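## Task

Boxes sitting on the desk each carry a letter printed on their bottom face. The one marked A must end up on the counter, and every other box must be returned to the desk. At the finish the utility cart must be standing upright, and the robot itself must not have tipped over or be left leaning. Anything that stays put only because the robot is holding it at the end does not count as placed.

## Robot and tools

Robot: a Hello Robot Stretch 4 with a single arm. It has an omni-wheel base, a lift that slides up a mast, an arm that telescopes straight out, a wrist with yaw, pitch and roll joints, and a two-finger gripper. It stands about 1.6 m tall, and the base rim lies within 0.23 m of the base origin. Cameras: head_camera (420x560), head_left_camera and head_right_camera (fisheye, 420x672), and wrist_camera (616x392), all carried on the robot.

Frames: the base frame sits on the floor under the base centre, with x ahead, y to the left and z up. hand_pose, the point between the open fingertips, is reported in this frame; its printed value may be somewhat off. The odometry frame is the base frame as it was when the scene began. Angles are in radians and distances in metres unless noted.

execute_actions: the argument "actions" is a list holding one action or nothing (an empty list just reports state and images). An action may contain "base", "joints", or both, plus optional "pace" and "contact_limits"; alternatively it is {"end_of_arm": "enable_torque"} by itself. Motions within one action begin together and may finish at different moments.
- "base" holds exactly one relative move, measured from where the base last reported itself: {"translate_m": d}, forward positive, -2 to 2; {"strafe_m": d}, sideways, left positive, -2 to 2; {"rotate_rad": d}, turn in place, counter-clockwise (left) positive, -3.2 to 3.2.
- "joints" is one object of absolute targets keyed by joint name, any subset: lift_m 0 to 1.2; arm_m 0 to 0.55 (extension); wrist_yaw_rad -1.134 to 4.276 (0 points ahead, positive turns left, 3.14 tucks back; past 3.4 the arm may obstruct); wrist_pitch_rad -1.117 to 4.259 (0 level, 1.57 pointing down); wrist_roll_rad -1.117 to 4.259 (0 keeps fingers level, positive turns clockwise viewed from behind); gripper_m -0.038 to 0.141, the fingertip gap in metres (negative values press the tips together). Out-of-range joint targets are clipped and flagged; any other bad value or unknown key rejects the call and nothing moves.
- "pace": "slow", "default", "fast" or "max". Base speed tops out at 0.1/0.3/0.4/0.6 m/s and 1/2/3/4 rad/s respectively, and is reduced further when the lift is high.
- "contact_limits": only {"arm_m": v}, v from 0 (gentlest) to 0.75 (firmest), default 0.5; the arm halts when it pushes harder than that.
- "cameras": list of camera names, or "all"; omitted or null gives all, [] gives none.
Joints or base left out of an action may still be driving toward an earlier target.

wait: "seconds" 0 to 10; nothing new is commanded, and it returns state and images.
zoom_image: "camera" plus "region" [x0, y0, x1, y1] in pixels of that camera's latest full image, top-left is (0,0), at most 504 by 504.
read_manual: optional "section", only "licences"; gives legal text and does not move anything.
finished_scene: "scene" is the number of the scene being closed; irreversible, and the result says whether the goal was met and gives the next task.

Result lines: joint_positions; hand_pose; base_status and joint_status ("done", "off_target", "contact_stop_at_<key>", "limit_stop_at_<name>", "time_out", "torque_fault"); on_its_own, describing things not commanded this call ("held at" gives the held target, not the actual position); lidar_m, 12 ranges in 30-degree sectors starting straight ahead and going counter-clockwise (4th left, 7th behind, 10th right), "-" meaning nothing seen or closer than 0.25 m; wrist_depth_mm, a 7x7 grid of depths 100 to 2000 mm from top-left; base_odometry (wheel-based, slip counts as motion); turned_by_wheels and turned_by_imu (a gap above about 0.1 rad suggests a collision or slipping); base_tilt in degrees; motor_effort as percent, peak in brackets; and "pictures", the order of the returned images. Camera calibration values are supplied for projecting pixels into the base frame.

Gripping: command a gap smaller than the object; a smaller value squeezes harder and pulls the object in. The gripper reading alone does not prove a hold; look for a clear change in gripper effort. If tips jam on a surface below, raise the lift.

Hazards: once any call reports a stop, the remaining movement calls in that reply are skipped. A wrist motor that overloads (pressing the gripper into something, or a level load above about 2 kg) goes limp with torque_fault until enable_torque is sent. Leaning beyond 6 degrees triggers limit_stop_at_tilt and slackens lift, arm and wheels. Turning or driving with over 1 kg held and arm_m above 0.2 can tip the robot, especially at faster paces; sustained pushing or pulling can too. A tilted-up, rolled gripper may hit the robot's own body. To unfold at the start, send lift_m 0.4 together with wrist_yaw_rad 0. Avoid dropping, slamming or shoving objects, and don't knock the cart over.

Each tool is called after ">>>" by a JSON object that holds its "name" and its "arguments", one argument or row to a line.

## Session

>>> {"name": "execute_actions", "arguments": {
  "actions": []
}}

Scene clock: 0.00 s.
base_odometry: x=+0.000 y=+0.000 heading=+0.000 (m, m, rad; odometry frame)
turned_by_wheels: +0.000 (rad since the last result)
turned_by_imu: +0.000 (rad since the last result)
base_tilt: forward=+0.1 right=-0.3 (deg)
lidar_m: 0.88 1.86 1.98 1.94 2.58 2.52 2.30 1.43 1.41 1.05 0.82 0.79
base_status: not commanded
joint_positions: lift_m=+0.120 arm_m=+0.001 wrist_yaw_rad=+3.060 wrist_pitch_rad=+0.002 wrist_roll_rad=-0.001 gripper_m=+0.057
joint_status: not commanded
motor_effort: lift_m=+21 arm_m=-1 wrist_yaw_rad=+2 wrist_pitch_rad=-9 wrist_roll_rad=+1 gripper_m=+1 wheel_0=+0 wheel_1=+0 wheel_2=+0 (%)
hand_pose: x=-0.1081 y=+0.1108 z=+0.2974 quat_wxyz=(+0.041, -0.001, +0.000, +0.999) (m; base frame)
wrist_depth_mm: 140 195 - - - - - / - 143 - - - - - / - 140 - - - - - / 107 140 300 - - - - / 135 1756 - - - - - / 1430 1464 1229 1366 211 1182 1078 / 917 931 778 155 788 750 759
pictures: head_camera, head_left_camera, head_right_camera, wrist_camera
camera_calibration (this result's frames):
wrist_camera: T_world_to_cam=[[0.0881038, 0.992703, -0.0823372, -0.0728804], [-0.0424426, -0.0788424, -0.995983, 0.363375], [-0.995207, 0.0912445, 0.0351865, 0.0911613], [0, 0, 0, 1]] pos_world=[0.112568, 0.0926799, 0.352707]
Images, in order (width x height): head_camera 420x560, head_left_camera 420x672, head_right_camera 420x672, wrist_camera 616x392.

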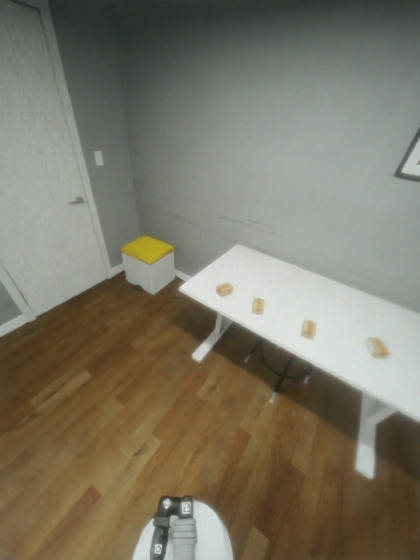

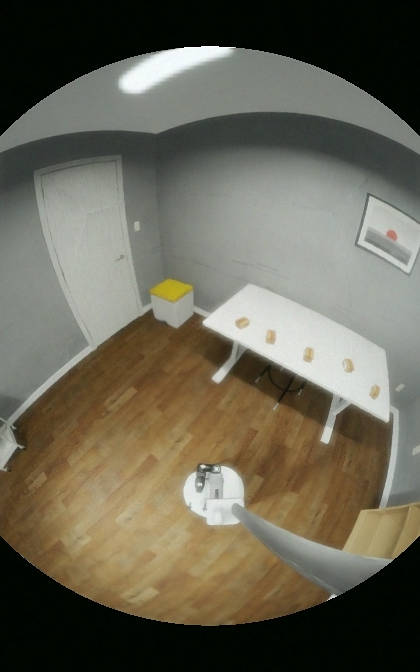

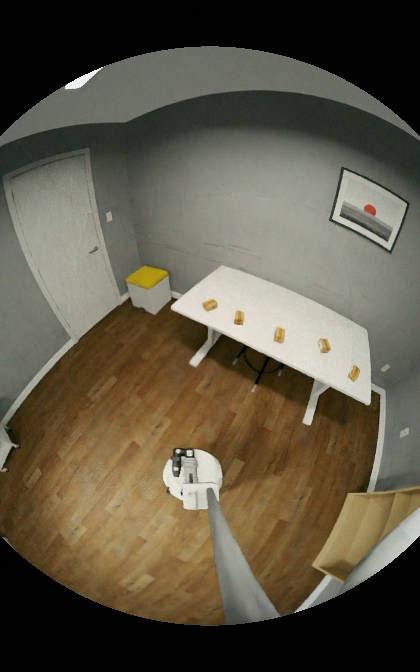

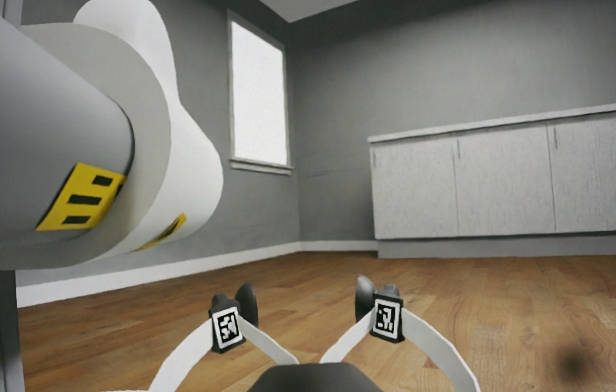

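>>> {"name": "execute_actions", "arguments": {
  "actions": [
    {"base":{"rotate_rad":-0.66},"joints":{"lift_m":0.76,"wrist_yaw_rad":0,"gripper_m":0.13},"pace":"max"}
  ],
  "cameras": ["head_camera"]
}}

>>> {"name": "execute_actions", "arguments": {
  "actions": [
    {"base":{"translate_m":0.27},"joints":{"wrist_pitch_rad":0.35},"pace":"max"}
  ],
  "cameras": ["head_camera","wrist_camera"]
}}

Scene clock: 7.63 s.
base_odometry: x=+0.000 y=+0.000 heading=-0.660 (m, m, rad; odometry frame)
turned_by_wheels: -0.660 (rad since the last result)
turned_by_imu: -0.652 (rad since the last result)
base_tilt: forward=+0.1 right=-0.2 (deg)
lidar_m: 0.79 0.81 1.83 2.00 1.97 2.07 2.53 2.59 1.50 1.43 1.48 0.84
base_status: done
joint_positions: lift_m=+0.760 arm_m=+0.001 wrist_yaw_rad=+0.001 wrist_pitch_rad=+0.002 wrist_roll_rad=-0.001 gripper_m=+0.130
joint_status: all done
motor_effort: lift_m=+24(26) arm_m=-1(1) wrist_yaw_rad=+0(7) wrist_pitch_rad=-7(9) wrist_roll_rad=+1(0) gripper_m=+2(1) wheel_0=+1(10) wheel_1=+0(12) wheel_2=-1(9) (%)
hand_pose: x=+0.4608 y=-0.0872 z=+0.9374 quat_wxyz=(+1.000, +0.000, +0.001, +0.000) (m; base frame)
wrist_depth_mm: 1336 1366 1397 1366 1397 1464 1499 / 1336 1366 1397 1366 1430 1464 1464 / 1336 1366 1366 1397 1397 1430 1464 / 1308 1366 1336 1397 1397 1430 1430 / 1308 1336 1336 1397 1397 1397 1430 / 1182 960 946 1025 778 778 759 / 691 647 640 148 615 591 615
pictures: head_camera
Images, in order (width x height): head_camera 420x560.

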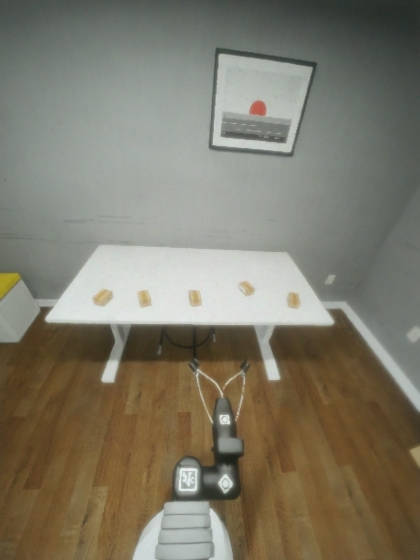

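Scene clock: 9.63 s.
base_odometry: x=+0.213 y=-0.165 heading=-0.659 (m, m, rad; odometry frame)
turned_by_wheels: +0.001 (rad since the last result)
turned_by_imu: +0.000 (rad since the last result)
base_tilt: forward=+0.3 right=-0.4 (deg)
lidar_m: 0.52 0.54 0.74 1.99 2.07 2.15 2.81 2.59 1.52 1.41 0.80 0.54
base_status: done
joint_positions: lift_m=+0.760 arm_m=+0.001 wrist_yaw_rad=+0.000 wrist_pitch_rad=+0.352 wrist_roll_rad=-0.001 gripper_m=+0.130
joint_status: all done
motor_effort: lift_m=+24(24) arm_m=-1(1) wrist_yaw_rad=+1(1) wrist_pitch_rad=-8(7) wrist_roll_rad=+0(0) gripper_m=-4(1) wheel_0=+2(8) wheel_1=+3(10) wheel_2=+2(14) (%)
hand_pose: x=+0.4431 y=-0.0874 z=+0.8385 quat_wxyz=(+0.985, +0.000, +0.175, +0.000) (m; base frame)
wrist_depth_mm: 946 976 976 1008 1025 1042 1060 / 991 1008 1025 1042 1060 1098 1098 / 1025 1042 1078 1098 1118 1138 1160 / 917 891 854 831 798 768 750 / 544 580 500 559 544 525 508 / 424 402 402 418 368 377 402 / 349 353 359 148 1182 854 1205
pictures: head_camera, wrist_camera
camera_calibration (this result's frames):
wrist_camera: T_world_to_cam=[[-0.0341058, -0.996591, -0.0751218, -0.00590556], [-0.307787, 0.0819861, -0.947916, 1.00134], [0.950844, -0.00920795, -0.309534, 0.0567101], [0, 0, 0, 1]] pos_world=[0.254077, -0.0874595, 0.9663]
Images, in order (width x height): head_camera 420x560, wrist_camera 616x392.

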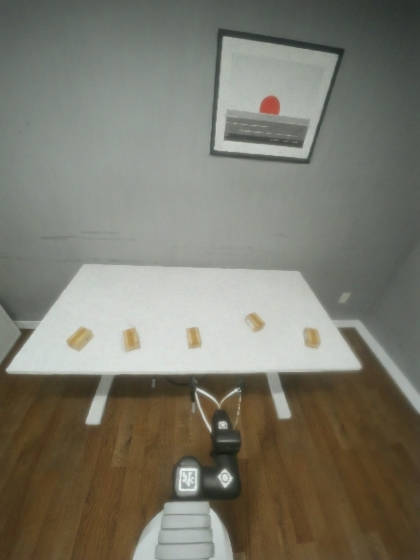

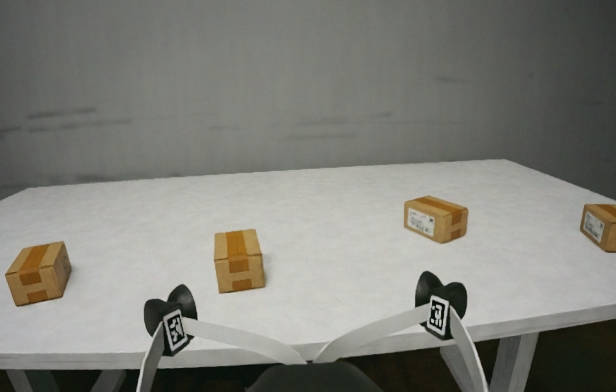

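>>> {"name": "execute_actions", "arguments": {
  "actions": [
    {"base":{"rotate_rad":0.05},"joints":{"wrist_yaw_rad":0.14,"arm_m":0.1,"lift_m":0.68},"pace":"fast"}
  ],
  "cameras": ["wrist_camera"]
}}

Scene clock: 17.37 s.
base_odometry: x=+0.213 y=-0.165 heading=-0.610 (m, m, rad; odometry frame)
turned_by_wheels: +0.050 (rad since the last result)
turned_by_imu: +0.050 (rad since the last result)
base_tilt: forward=+0.0 right=-0.2 (deg)
lidar_m: 0.53 0.56 0.78 2.00 2.12 2.20 2.82 2.46 1.50 1.40 0.77 0.58
base_status: done
joint_positions: lift_m=+0.680 arm_m=+0.099 wrist_yaw_rad=+0.140 wrist_pitch_rad=+0.352 wrist_roll_rad=-0.001 gripper_m=+0.130
joint_status: all done
motor_effort: lift_m=+16(17) arm_m=+5(8) wrist_yaw_rad=+2(10) wrist_pitch_rad=-8(8) wrist_roll_rad=+1(1) gripper_m=-1(5) wheel_0=-2(4) wheel_1=-2(7) wheel_2=+0(9) (%)
hand_pose: x=+0.5504 y=-0.0488 z=+0.7591 quat_wxyz=(+0.982, -0.013, +0.175, +0.069) (m; base frame)
wrist_depth_mm: 976 960 931 917 878 854 842 / 1008 1008 960 946 931 904 878 / 1060 1042 1008 976 946 917 904 / 627 609 585 564 544 530 413 / 351 394 387 325 370 357 347 / 287 273 273 283 251 254 262 / 262 250 240 148 227 219 -
pictures: wrist_camera
camera_calibration (this result's frames):
wrist_camera: T_world_to_cam=[[0.105039, -0.991627, -0.0751154, -0.0461168], [-0.316377, 0.0382874, -0.94786, 0.958519], [0.9428, 0.123327, -0.309707, -0.05853], [0, 0, 0, 1]] pos_world=[0.36328, -0.0752115, 0.886951]
Images, in order (width x height): wrist_camera 616x392.

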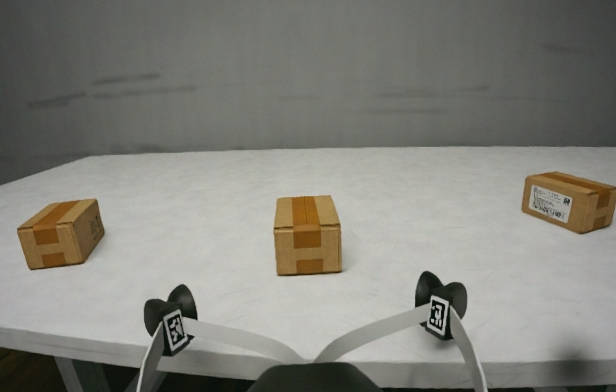

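>>> {"name": "execute_actions", "arguments": {
  "actions": [
    {"joints":{"wrist_yaw_rad":0.17,"arm_m":0.215,"lift_m":0.672,"gripper_m":0.1},"pace":"fast"}
  ],
  "cameras": ["wrist_camera"]
}}

Scene clock: 20.80 s.
base_odometry: x=+0.213 y=-0.165 heading=-0.610 (m, m, rad; odometry frame)
turned_by_wheels: +0.000 (rad since the last result)
turned_by_imu: +0.001 (rad since the last result)
base_tilt: forward=+0.0 right=-0.3 (deg)
lidar_m: 0.54 0.55 0.76 1.98 2.12 2.21 2.81 2.42 1.49 1.41 0.76 0.55
base_status: not commanded
joint_positions: lift_m=+0.672 arm_m=+0.214 wrist_yaw_rad=+0.170 wrist_pitch_rad=+0.352 wrist_roll_rad=-0.001 gripper_m=+0.100
joint_status: all done
motor_effort: lift_m=+16(15) arm_m=+5(3) wrist_yaw_rad=+2(6) wrist_pitch_rad=-7(8) wrist_roll_rad=+1(1) gripper_m=-1(3) wheel_0=-2(2) wheel_1=-2(2) wheel_2=+0(0) (%)
hand_pose: x=+0.6668 y=-0.0404 z=+0.7511 quat_wxyz=(+0.981, -0.015, +0.174, +0.084) (m; base frame)
wrist_depth_mm: 878 854 831 798 778 759 732 / 917 904 866 842 809 788 768 / 960 931 904 878 854 809 798 / 603 574 554 535 517 496 484 / 351 375 368 249 349 340 330 / 273 274 211 208 212 254 249 / 223 214 207 151 211 202 -
pictures: wrist_camera
camera_calibration (this result's frames):
wrist_camera: T_world_to_cam=[[0.134748, -0.988028, -0.0751186, -0.0702321], [-0.317299, 0.0287933, -0.947888, 0.987734], [0.938703, 0.151561, -0.309621, -0.167913], [0, 0, 0, 1]] pos_world=[0.480492, -0.0723824, 0.878996]
Images, in order (width x height): wrist_camera 616x392.

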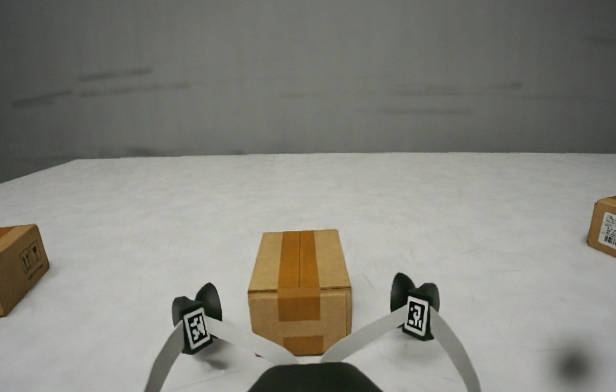

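>>> {"name": "execute_actions", "arguments": {
  "actions": [
    {"joints":{"arm_m":0.235,"gripper_m":0.02},"pace":"fast"}
  ],
  "cameras": ["wrist_camera"]
}}

>>> {"name": "execute_actions", "arguments": {
  "actions": [
    {"joints":{"wrist_roll_rad":2.7,"wrist_pitch_rad":-0.4,"lift_m":0.72,"arm_m":0.15,"wrist_yaw_rad":0},"pace":"fast"}
  ],
  "cameras": ["head_camera"]
}}

>>> {"name": "zoom_image", "arguments": {
  "camera": "head_camera",
  "region": [170, 270, 270, 370]
}}

Scene clock: 25.03 s.
base_odometry: x=+0.213 y=-0.165 heading=-0.610 (m, m, rad; odometry frame)
turned_by_wheels: +0.000 (rad since the last result)
turned_by_imu: +0.001 (rad since the last result)
base_tilt: forward=+0.1 right=-0.3 (deg)
lidar_m: 0.54 0.54 0.79 1.99 2.10 2.21 2.81 2.46 1.46 1.41 0.75 0.56
base_status: not commanded
joint_positions: lift_m=+0.672 arm_m=+0.234 wrist_yaw_rad=+0.170 wrist_pitch_rad=+0.353 wrist_roll_rad=-0.001 gripper_m=+0.020
joint_status: all done
motor_effort: lift_m=+15(15) arm_m=+5(9) wrist_yaw_rad=+2(2) wrist_pitch_rad=-12(12) wrist_roll_rad=+1(0) gripper_m=-11(12) wheel_0=-2(2) wheel_1=-2(2) wheel_2=+0(0) (%)
hand_pose: x=+0.6867 y=-0.0404 z=+0.7509 quat_wxyz=(+0.981, -0.015, +0.175, +0.084) (m; base frame)
wrist_depth_mm: 854 831 809 788 759 741 715 / 904 878 842 820 798 759 741 / 946 904 878 854 831 798 768 / 597 569 544 530 512 496 477 / 375 370 364 239 347 336 327 / 272 273 201 179 191 253 248 / 222 213 195 178 201 196 -
pictures: wrist_camera
camera_calibration (this result's frames):
wrist_camera: T_world_to_cam=[[0.134653, -0.988044, -0.0750809, -0.0729246], [-0.318318, 0.0286227, -0.947552, 0.994216], [0.938372, 0.151491, -0.310658, -0.185697], [0, 0, 0, 1]] pos_world=[0.500549, -0.0723785, 0.878907]
Images, in order (width x height): wrist_camera 616x392.

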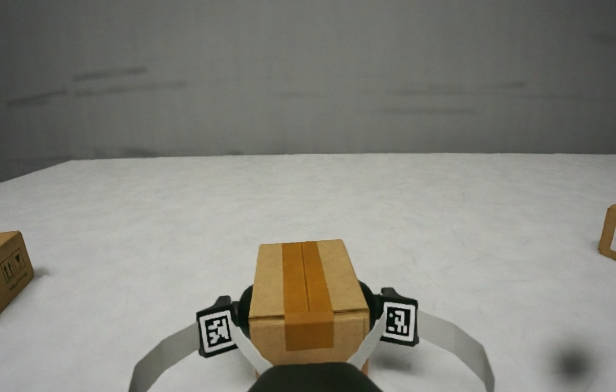

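Scene clock: 27.13 s.
base_odometry: x=+0.213 y=-0.165 heading=-0.610 (m, m, rad; odometry frame)
turned_by_wheels: +0.000 (rad since the last result)
turned_by_imu: +0.001 (rad since the last result)
base_tilt: forward=+0.2 right=-0.3 (deg)
lidar_m: 0.50 0.53 0.76 1.97 2.10 2.19 2.82 2.44 1.48 1.42 0.75 0.54
base_status: not commanded
joint_positions: lift_m=+0.720 arm_m=+0.151 wrist_yaw_rad=+0.000 wrist_pitch_rad=-0.396 wrist_roll_rad=+2.700 gripper_m=+0.020
joint_status: all done
motor_effort: lift_m=+26(33) arm_m=-5(6) wrist_yaw_rad=+2(6) wrist_pitch_rad=-12(18) wrist_roll_rad=+2(4) gripper_m=-18(19) wheel_0=-2(2) wheel_1=-2(2) wheel_2=+0(0) (%)
hand_pose: x=+0.5878 y=-0.0875 z=+1.0092 quat_wxyz=(+0.215, +0.957, -0.043, +0.192) (m; base frame)
wrist_depth_mm: 960 931 904 878 854 544 436 / 991 976 946 917 878 866 676 / 1042 1025 991 946 917 891 878 / 1118 1060 1042 1008 976 946 917 / 1182 1118 1078 238 1025 991 960 / 1255 1182 201 179 191 1025 1008 / 1366 1255 683 178 1138 1078 1060
pictures: head_camera
Images, in order (width x height): head_camera 420x560.

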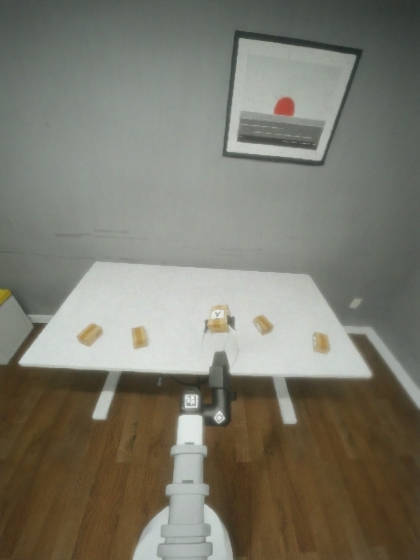

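Region (170, 270, 270, 370) of head_camera's 420x560 image, scaled by 5.040, with more detail than that image has.

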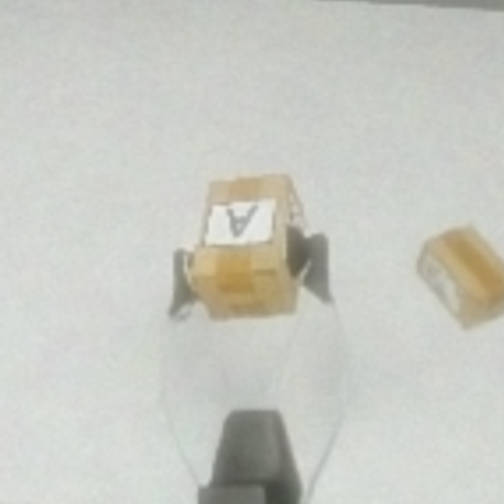

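>>> {"name": "execute_actions", "arguments": {
  "actions": [
    {"base":{"rotate_rad":3.12},"joints":{"wrist_roll_rad":0,"lift_m":0.45,"arm_m":0.0},"pace":"max"}
  ],
  "cameras": ["head_camera"]
}}

Scene clock: 32.83 s.
base_odometry: x=+0.213 y=-0.165 heading=+2.510 (m, m, rad; odometry frame)
turned_by_wheels: +3.119 (rad since the last result)
turned_by_imu: +3.088 (rad since the last result)
base_tilt: forward=+0.0 right=-0.4 (deg)
lidar_m: 2.77 2.54 1.50 1.42 0.77 0.54 0.52 0.55 0.76 1.99 2.07 2.15
base_status: done
joint_positions: lift_m=+0.450 arm_m=+0.002 wrist_yaw_rad=+0.000 wrist_pitch_rad=-0.397 wrist_roll_rad=+0.000 gripper_m=+0.020
joint_status: all done
joint sent to its limit — the command would take arm_m past its lower limit, so that joint was sent only as far as its limit.
motor_effort: lift_m=+17(20) arm_m=-4(4) wrist_yaw_rad=+1(2) wrist_pitch_rad=-12(13) wrist_roll_rad=+0(2) gripper_m=-19(13) wheel_0=-4(10) wheel_1=-3(8) wheel_2=-2(13) (%)
hand_pose: x=+0.4391 y=-0.0874 z=+0.7399 quat_wxyz=(+0.980, +0.000, -0.197, +0.000) (m; base frame)
wrist_depth_mm: 1921 1921 - - - - - / - - - - - - - / - - - - - - - / - - - - - - - / - - - 238 - - - / - - 201 179 191 - - / - - - 178 - - -
pictures: head_camera
Images, in order (width x height): head_camera 420x560.

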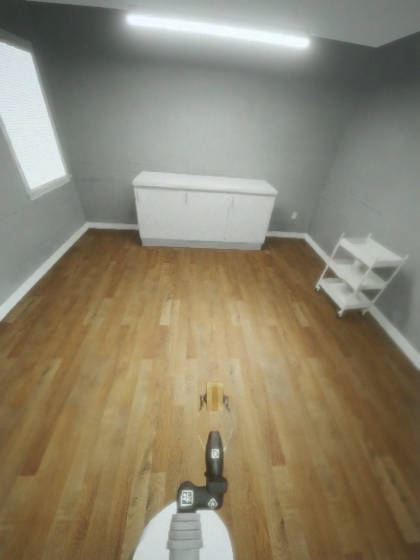

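>>> {"name": "execute_actions", "arguments": {
  "actions": [
    {"base":{"translate_m":2.0},"joints":{"lift_m":0.96,"wrist_pitch_rad":0.35,"arm_m":0.2},"pace":"max"}
  ],
  "cameras": ["head_camera","wrist_camera"]
}}

Scene clock: 40.53 s.
base_odometry: x=-1.401 y=+1.016 heading=+2.510 (m, m, rad; odometry frame)
turned_by_wheels: +0.000 (rad since the last result)
turned_by_imu: -0.001 (rad since the last result)
base_tilt: forward=-0.1 right=-0.1 (deg)
lidar_m: 0.77 0.79 1.08 1.79 1.82 2.11 2.93 2.85 1.54 1.42 1.16 0.83
base_status: done
joint_positions: lift_m=+0.960 arm_m=+0.199 wrist_yaw_rad=+0.000 wrist_pitch_rad=+0.353 wrist_roll_rad=+0.000 gripper_m=+0.020
joint_status: all done
motor_effort: lift_m=+25(30) arm_m=+4(6) wrist_yaw_rad=+2(4) wrist_pitch_rad=-12(15) wrist_roll_rad=+0(0) gripper_m=-14(14) wheel_0=+1(8) wheel_1=+2(9) wheel_2=+3(15) (%)
hand_pose: x=+0.6408 y=-0.0874 z=+1.0380 quat_wxyz=(+0.984, +0.000, +0.176, +0.000) (m; base frame)
wrist_depth_mm: 842 854 866 878 904 917 917 / 878 891 917 931 931 960 976 / 917 931 946 976 976 1008 1008 / 931 904 878 842 809 788 768 / 603 591 580 239 559 535 517 / 436 436 200 179 191 445 449 / 439 418 319 178 477 492 500
pictures: head_camera, wrist_camera
camera_calibration (this result's frames):
wrist_camera: T_world_to_cam=[[-0.0346599, -0.996501, -0.0760499, 0.0171301], [-0.309069, 0.083053, -0.947406, 1.25174], [0.950408, -0.00933235, -0.310866, -0.0678774], [0, 0, 0, 1]] pos_world=[0.451979, -0.087524, 1.16611]
Images, in order (width x height): head_camera 420x560, wrist_camera 616x392.

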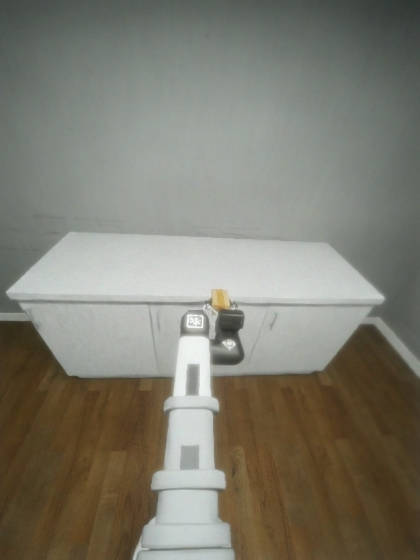

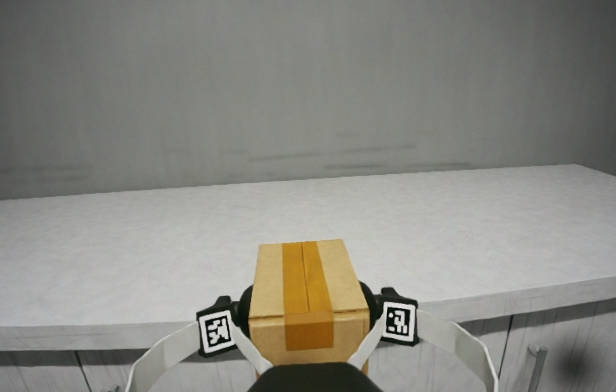

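>>> {"name": "execute_actions", "arguments": {
  "actions": [
    {"joints":{"lift_m":0.878,"arm_m":0.48},"pace":"fast"}
  ],
  "cameras": ["wrist_camera"]
}}

Scene clock: 43.70 s.
base_odometry: x=-1.401 y=+1.016 heading=+2.510 (m, m, rad; odometry frame)
turned_by_wheels: +0.000 (rad since the last result)
turned_by_imu: +0.001 (rad since the last result)
base_tilt: forward=+0.1 right=-0.4 (deg)
lidar_m: 0.79 0.81 1.09 1.77 1.83 2.07 2.91 2.85 1.55 1.43 1.18 0.83
base_status: not commanded
joint_positions: lift_m=+0.878 arm_m=+0.479 wrist_yaw_rad=+0.000 wrist_pitch_rad=+0.353 wrist_roll_rad=+0.000 gripper_m=+0.020
joint_status: all done
motor_effort: lift_m=+16(23) arm_m=+5(5) wrist_yaw_rad=+1(1) wrist_pitch_rad=-11(12) wrist_roll_rad=+0(0) gripper_m=-20(10) wheel_0=+1(1) wheel_1=+2(2) wheel_2=+3(3) (%)
hand_pose: x=+0.9208 y=-0.0874 z=+0.9568 quat_wxyz=(+0.984, +0.000, +0.176, +0.000) (m; base frame)
wrist_depth_mm: 603 615 627 634 640 654 661 / 627 640 654 668 676 691 691 / 654 668 683 699 699 723 723 / 647 621 597 574 554 539 521 / 410 404 399 238 379 366 359 / 297 298 200 179 190 278 270 / 243 233 205 178 220 214 -
pictures: wrist_camera
camera_calibration (this result's frames):
wrist_camera: T_world_to_cam=[[-0.0345607, -0.996505, -0.0760508, 0.0205907], [-0.309054, 0.0830228, -0.947414, 1.26128], [0.950416, -0.00923946, -0.310844, -0.359262], [0, 0, 0, 1]] pos_world=[0.731966, -0.087516, 1.08485]
Images, in order (width x height): wrist_camera 616x392.

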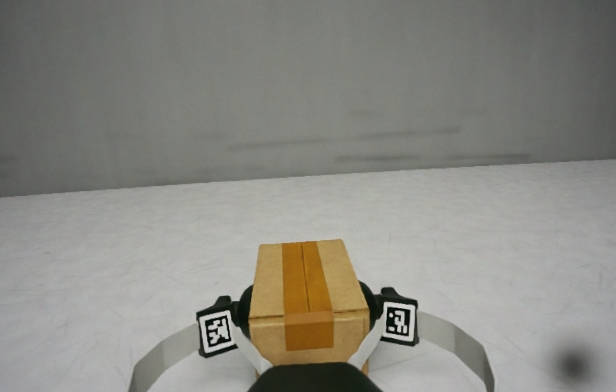

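>>> {"name": "execute_actions", "arguments": {
  "actions": [
    {"joints":{"lift_m":0.864},"pace":"fast"}
  ],
  "cameras": []
}}

>>> {"name": "execute_actions", "arguments": {
  "actions": [
    {"joints":{"gripper_m":0.085},"pace":"fast"}
  ],
  "cameras": []
}}

>>> {"name": "execute_actions", "arguments": {
  "actions": [
    {"joints":{"arm_m":0.39,"gripper_m":0.1},"pace":"fast"}
  ],
  "cameras": ["wrist_camera","head_right_camera"]
}}

Scene clock: 46.57 s.
base_odometry: x=-1.401 y=+1.016 heading=+2.510 (m, m, rad; odometry frame)
turned_by_wheels: +0.000 (rad since the last result)
turned_by_imu: +0.001 (rad since the last result)
base_tilt: forward=+0.2 right=-0.4 (deg)
lidar_m: 0.78 0.81 1.09 1.77 1.83 2.10 2.92 2.84 1.55 1.44 1.17 0.83
base_status: not commanded
joint_positions: lift_m=+0.864 arm_m=+0.479 wrist_yaw_rad=+0.000 wrist_pitch_rad=+0.354 wrist_roll_rad=+0.000 gripper_m=+0.020
joint_status: all done
motor_effort: lift_m=+16(18) arm_m=+4(5) wrist_yaw_rad=+1(1) wrist_pitch_rad=-12(12) wrist_roll_rad=+0(0) gripper_m=-12(15) wheel_0=+1(1) wheel_1=+2(2) wheel_2=+3(3) (%)
hand_pose: x=+0.9208 y=-0.0874 z=+0.9427 quat_wxyz=(+0.984, +0.000, +0.176, +0.000) (m; base frame)
wrist_depth_mm: 603 615 627 634 640 654 668 / 627 640 647 661 676 683 691 / 654 668 683 699 715 715 723 / 597 574 554 535 517 496 484 / 377 373 368 239 349 340 330 / 273 274 201 179 190 255 249 / 224 215 196 178 202 198 -
pictures: none
No camera images: the call's "cameras" was empty. Leave "cameras" out to get every camera's image.

Scene clock: 48.03 s.
base_odometry: x=-1.401 y=+1.016 heading=+2.510 (m, m, rad; odometry frame)
turned_by_wheels: +0.000 (rad since the last result)
turned_by_imu: +0.000 (rad since the last result)
base_tilt: forward=+0.1 right=-0.3 (deg)
lidar_m: 0.79 0.81 1.09 1.78 1.82 2.09 2.90 2.86 1.53 1.44 1.18 0.83
base_status: not commanded
joint_positions: lift_m=+0.864 arm_m=+0.479 wrist_yaw_rad=+0.000 wrist_pitch_rad=+0.353 wrist_roll_rad=+0.000 gripper_m=+0.085
joint_status: all done
motor_effort: lift_m=+16(16) arm_m=+5(4) wrist_yaw_rad=+1(2) wrist_pitch_rad=-9(13) wrist_roll_rad=+0(0) gripper_m=-1(17) wheel_0=+1(1) wheel_1=+2(2) wheel_2=+3(3) (%)
hand_pose: x=+0.9209 y=-0.0874 z=+0.9430 quat_wxyz=(+0.985, +0.000, +0.175, +0.000) (m; base frame)
wrist_depth_mm: 603 609 621 640 647 654 661 / 627 640 654 661 676 683 691 / 654 676 683 699 715 715 723 / 603 580 559 539 521 500 484 / 379 375 368 252 353 340 332 / 276 276 211 190 197 256 251 / 224 216 208 150 211 204 -
pictures: none
No camera images: the call's "cameras" was empty. Leave "cameras" out to get every camera's image.

Scene clock: 49.10 s.
base_odometry: x=-1.401 y=+1.016 heading=+2.510 (m, m, rad; odometry frame)
turned_by_wheels: +0.000 (rad since the last result)
turned_by_imu: +0.000 (rad since the last result)
base_tilt: forward=+0.1 right=-0.4 (deg)
lidar_m: 0.75 0.82 1.07 1.77 1.85 2.11 2.93 2.87 1.58 1.42 1.18 0.85
base_status: not commanded
joint_positions: lift_m=+0.864 arm_m=+0.391 wrist_yaw_rad=+0.000 wrist_pitch_rad=+0.352 wrist_roll_rad=+0.000 gripper_m=+0.100
joint_status: all done
motor_effort: lift_m=+16(16) arm_m=-4(3) wrist_yaw_rad=+1(1) wrist_pitch_rad=-8(10) wrist_roll_rad=+0(0) gripper_m=-1(0) wheel_0=+1(1) wheel_1=+2(2) wheel_2=+3(3) (%)
hand_pose: x=+0.8325 y=-0.0874 z=+0.9430 quat_wxyz=(+0.985, +0.000, +0.175, +0.000) (m; base frame)
wrist_depth_mm: 683 691 707 715 732 732 750 / 715 723 732 750 759 768 778 / 741 759 768 778 788 798 798 / 603 580 554 539 517 504 488 / 382 377 370 274 353 342 332 / 276 277 248 272 212 257 251 / 225 216 208 150 217 219 -
pictures: head_right_camera, wrist_camera
camera_calibration (this result's frames):
wrist_camera: T_world_to_cam=[[-0.0347017, -0.996497, -0.0760877, 0.0165866], [-0.308015, 0.0830916, -0.947746, 1.22044], [0.950748, -0.00945219, -0.30982, -0.280832], [0, 0, 0, 1]] pos_world=[0.643491, -0.0875343, 1.07092]
Images, in order (width x height): head_right_camera 420x672, wrist_camera 616x392.

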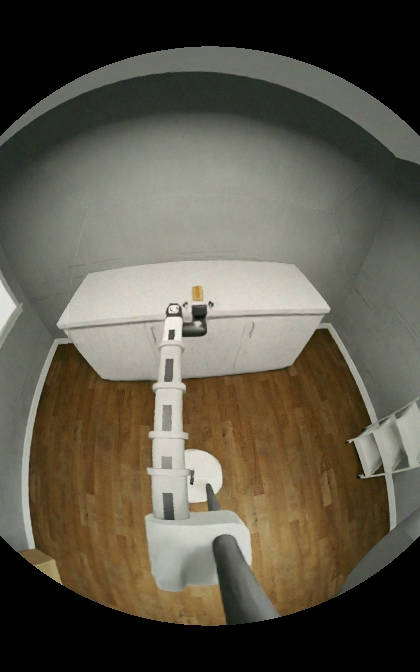

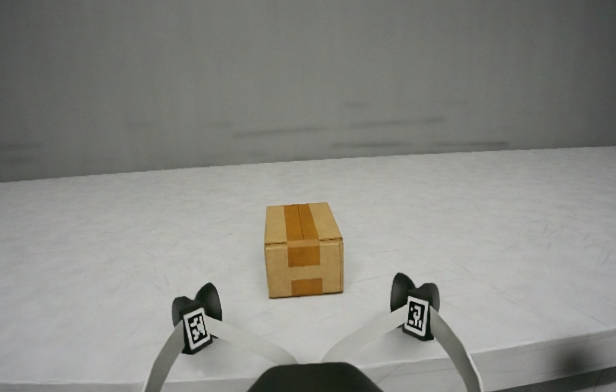

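>>> {"name": "finished_scene", "arguments": {
  "scene": 2
}}

The scene is finished: the task was done.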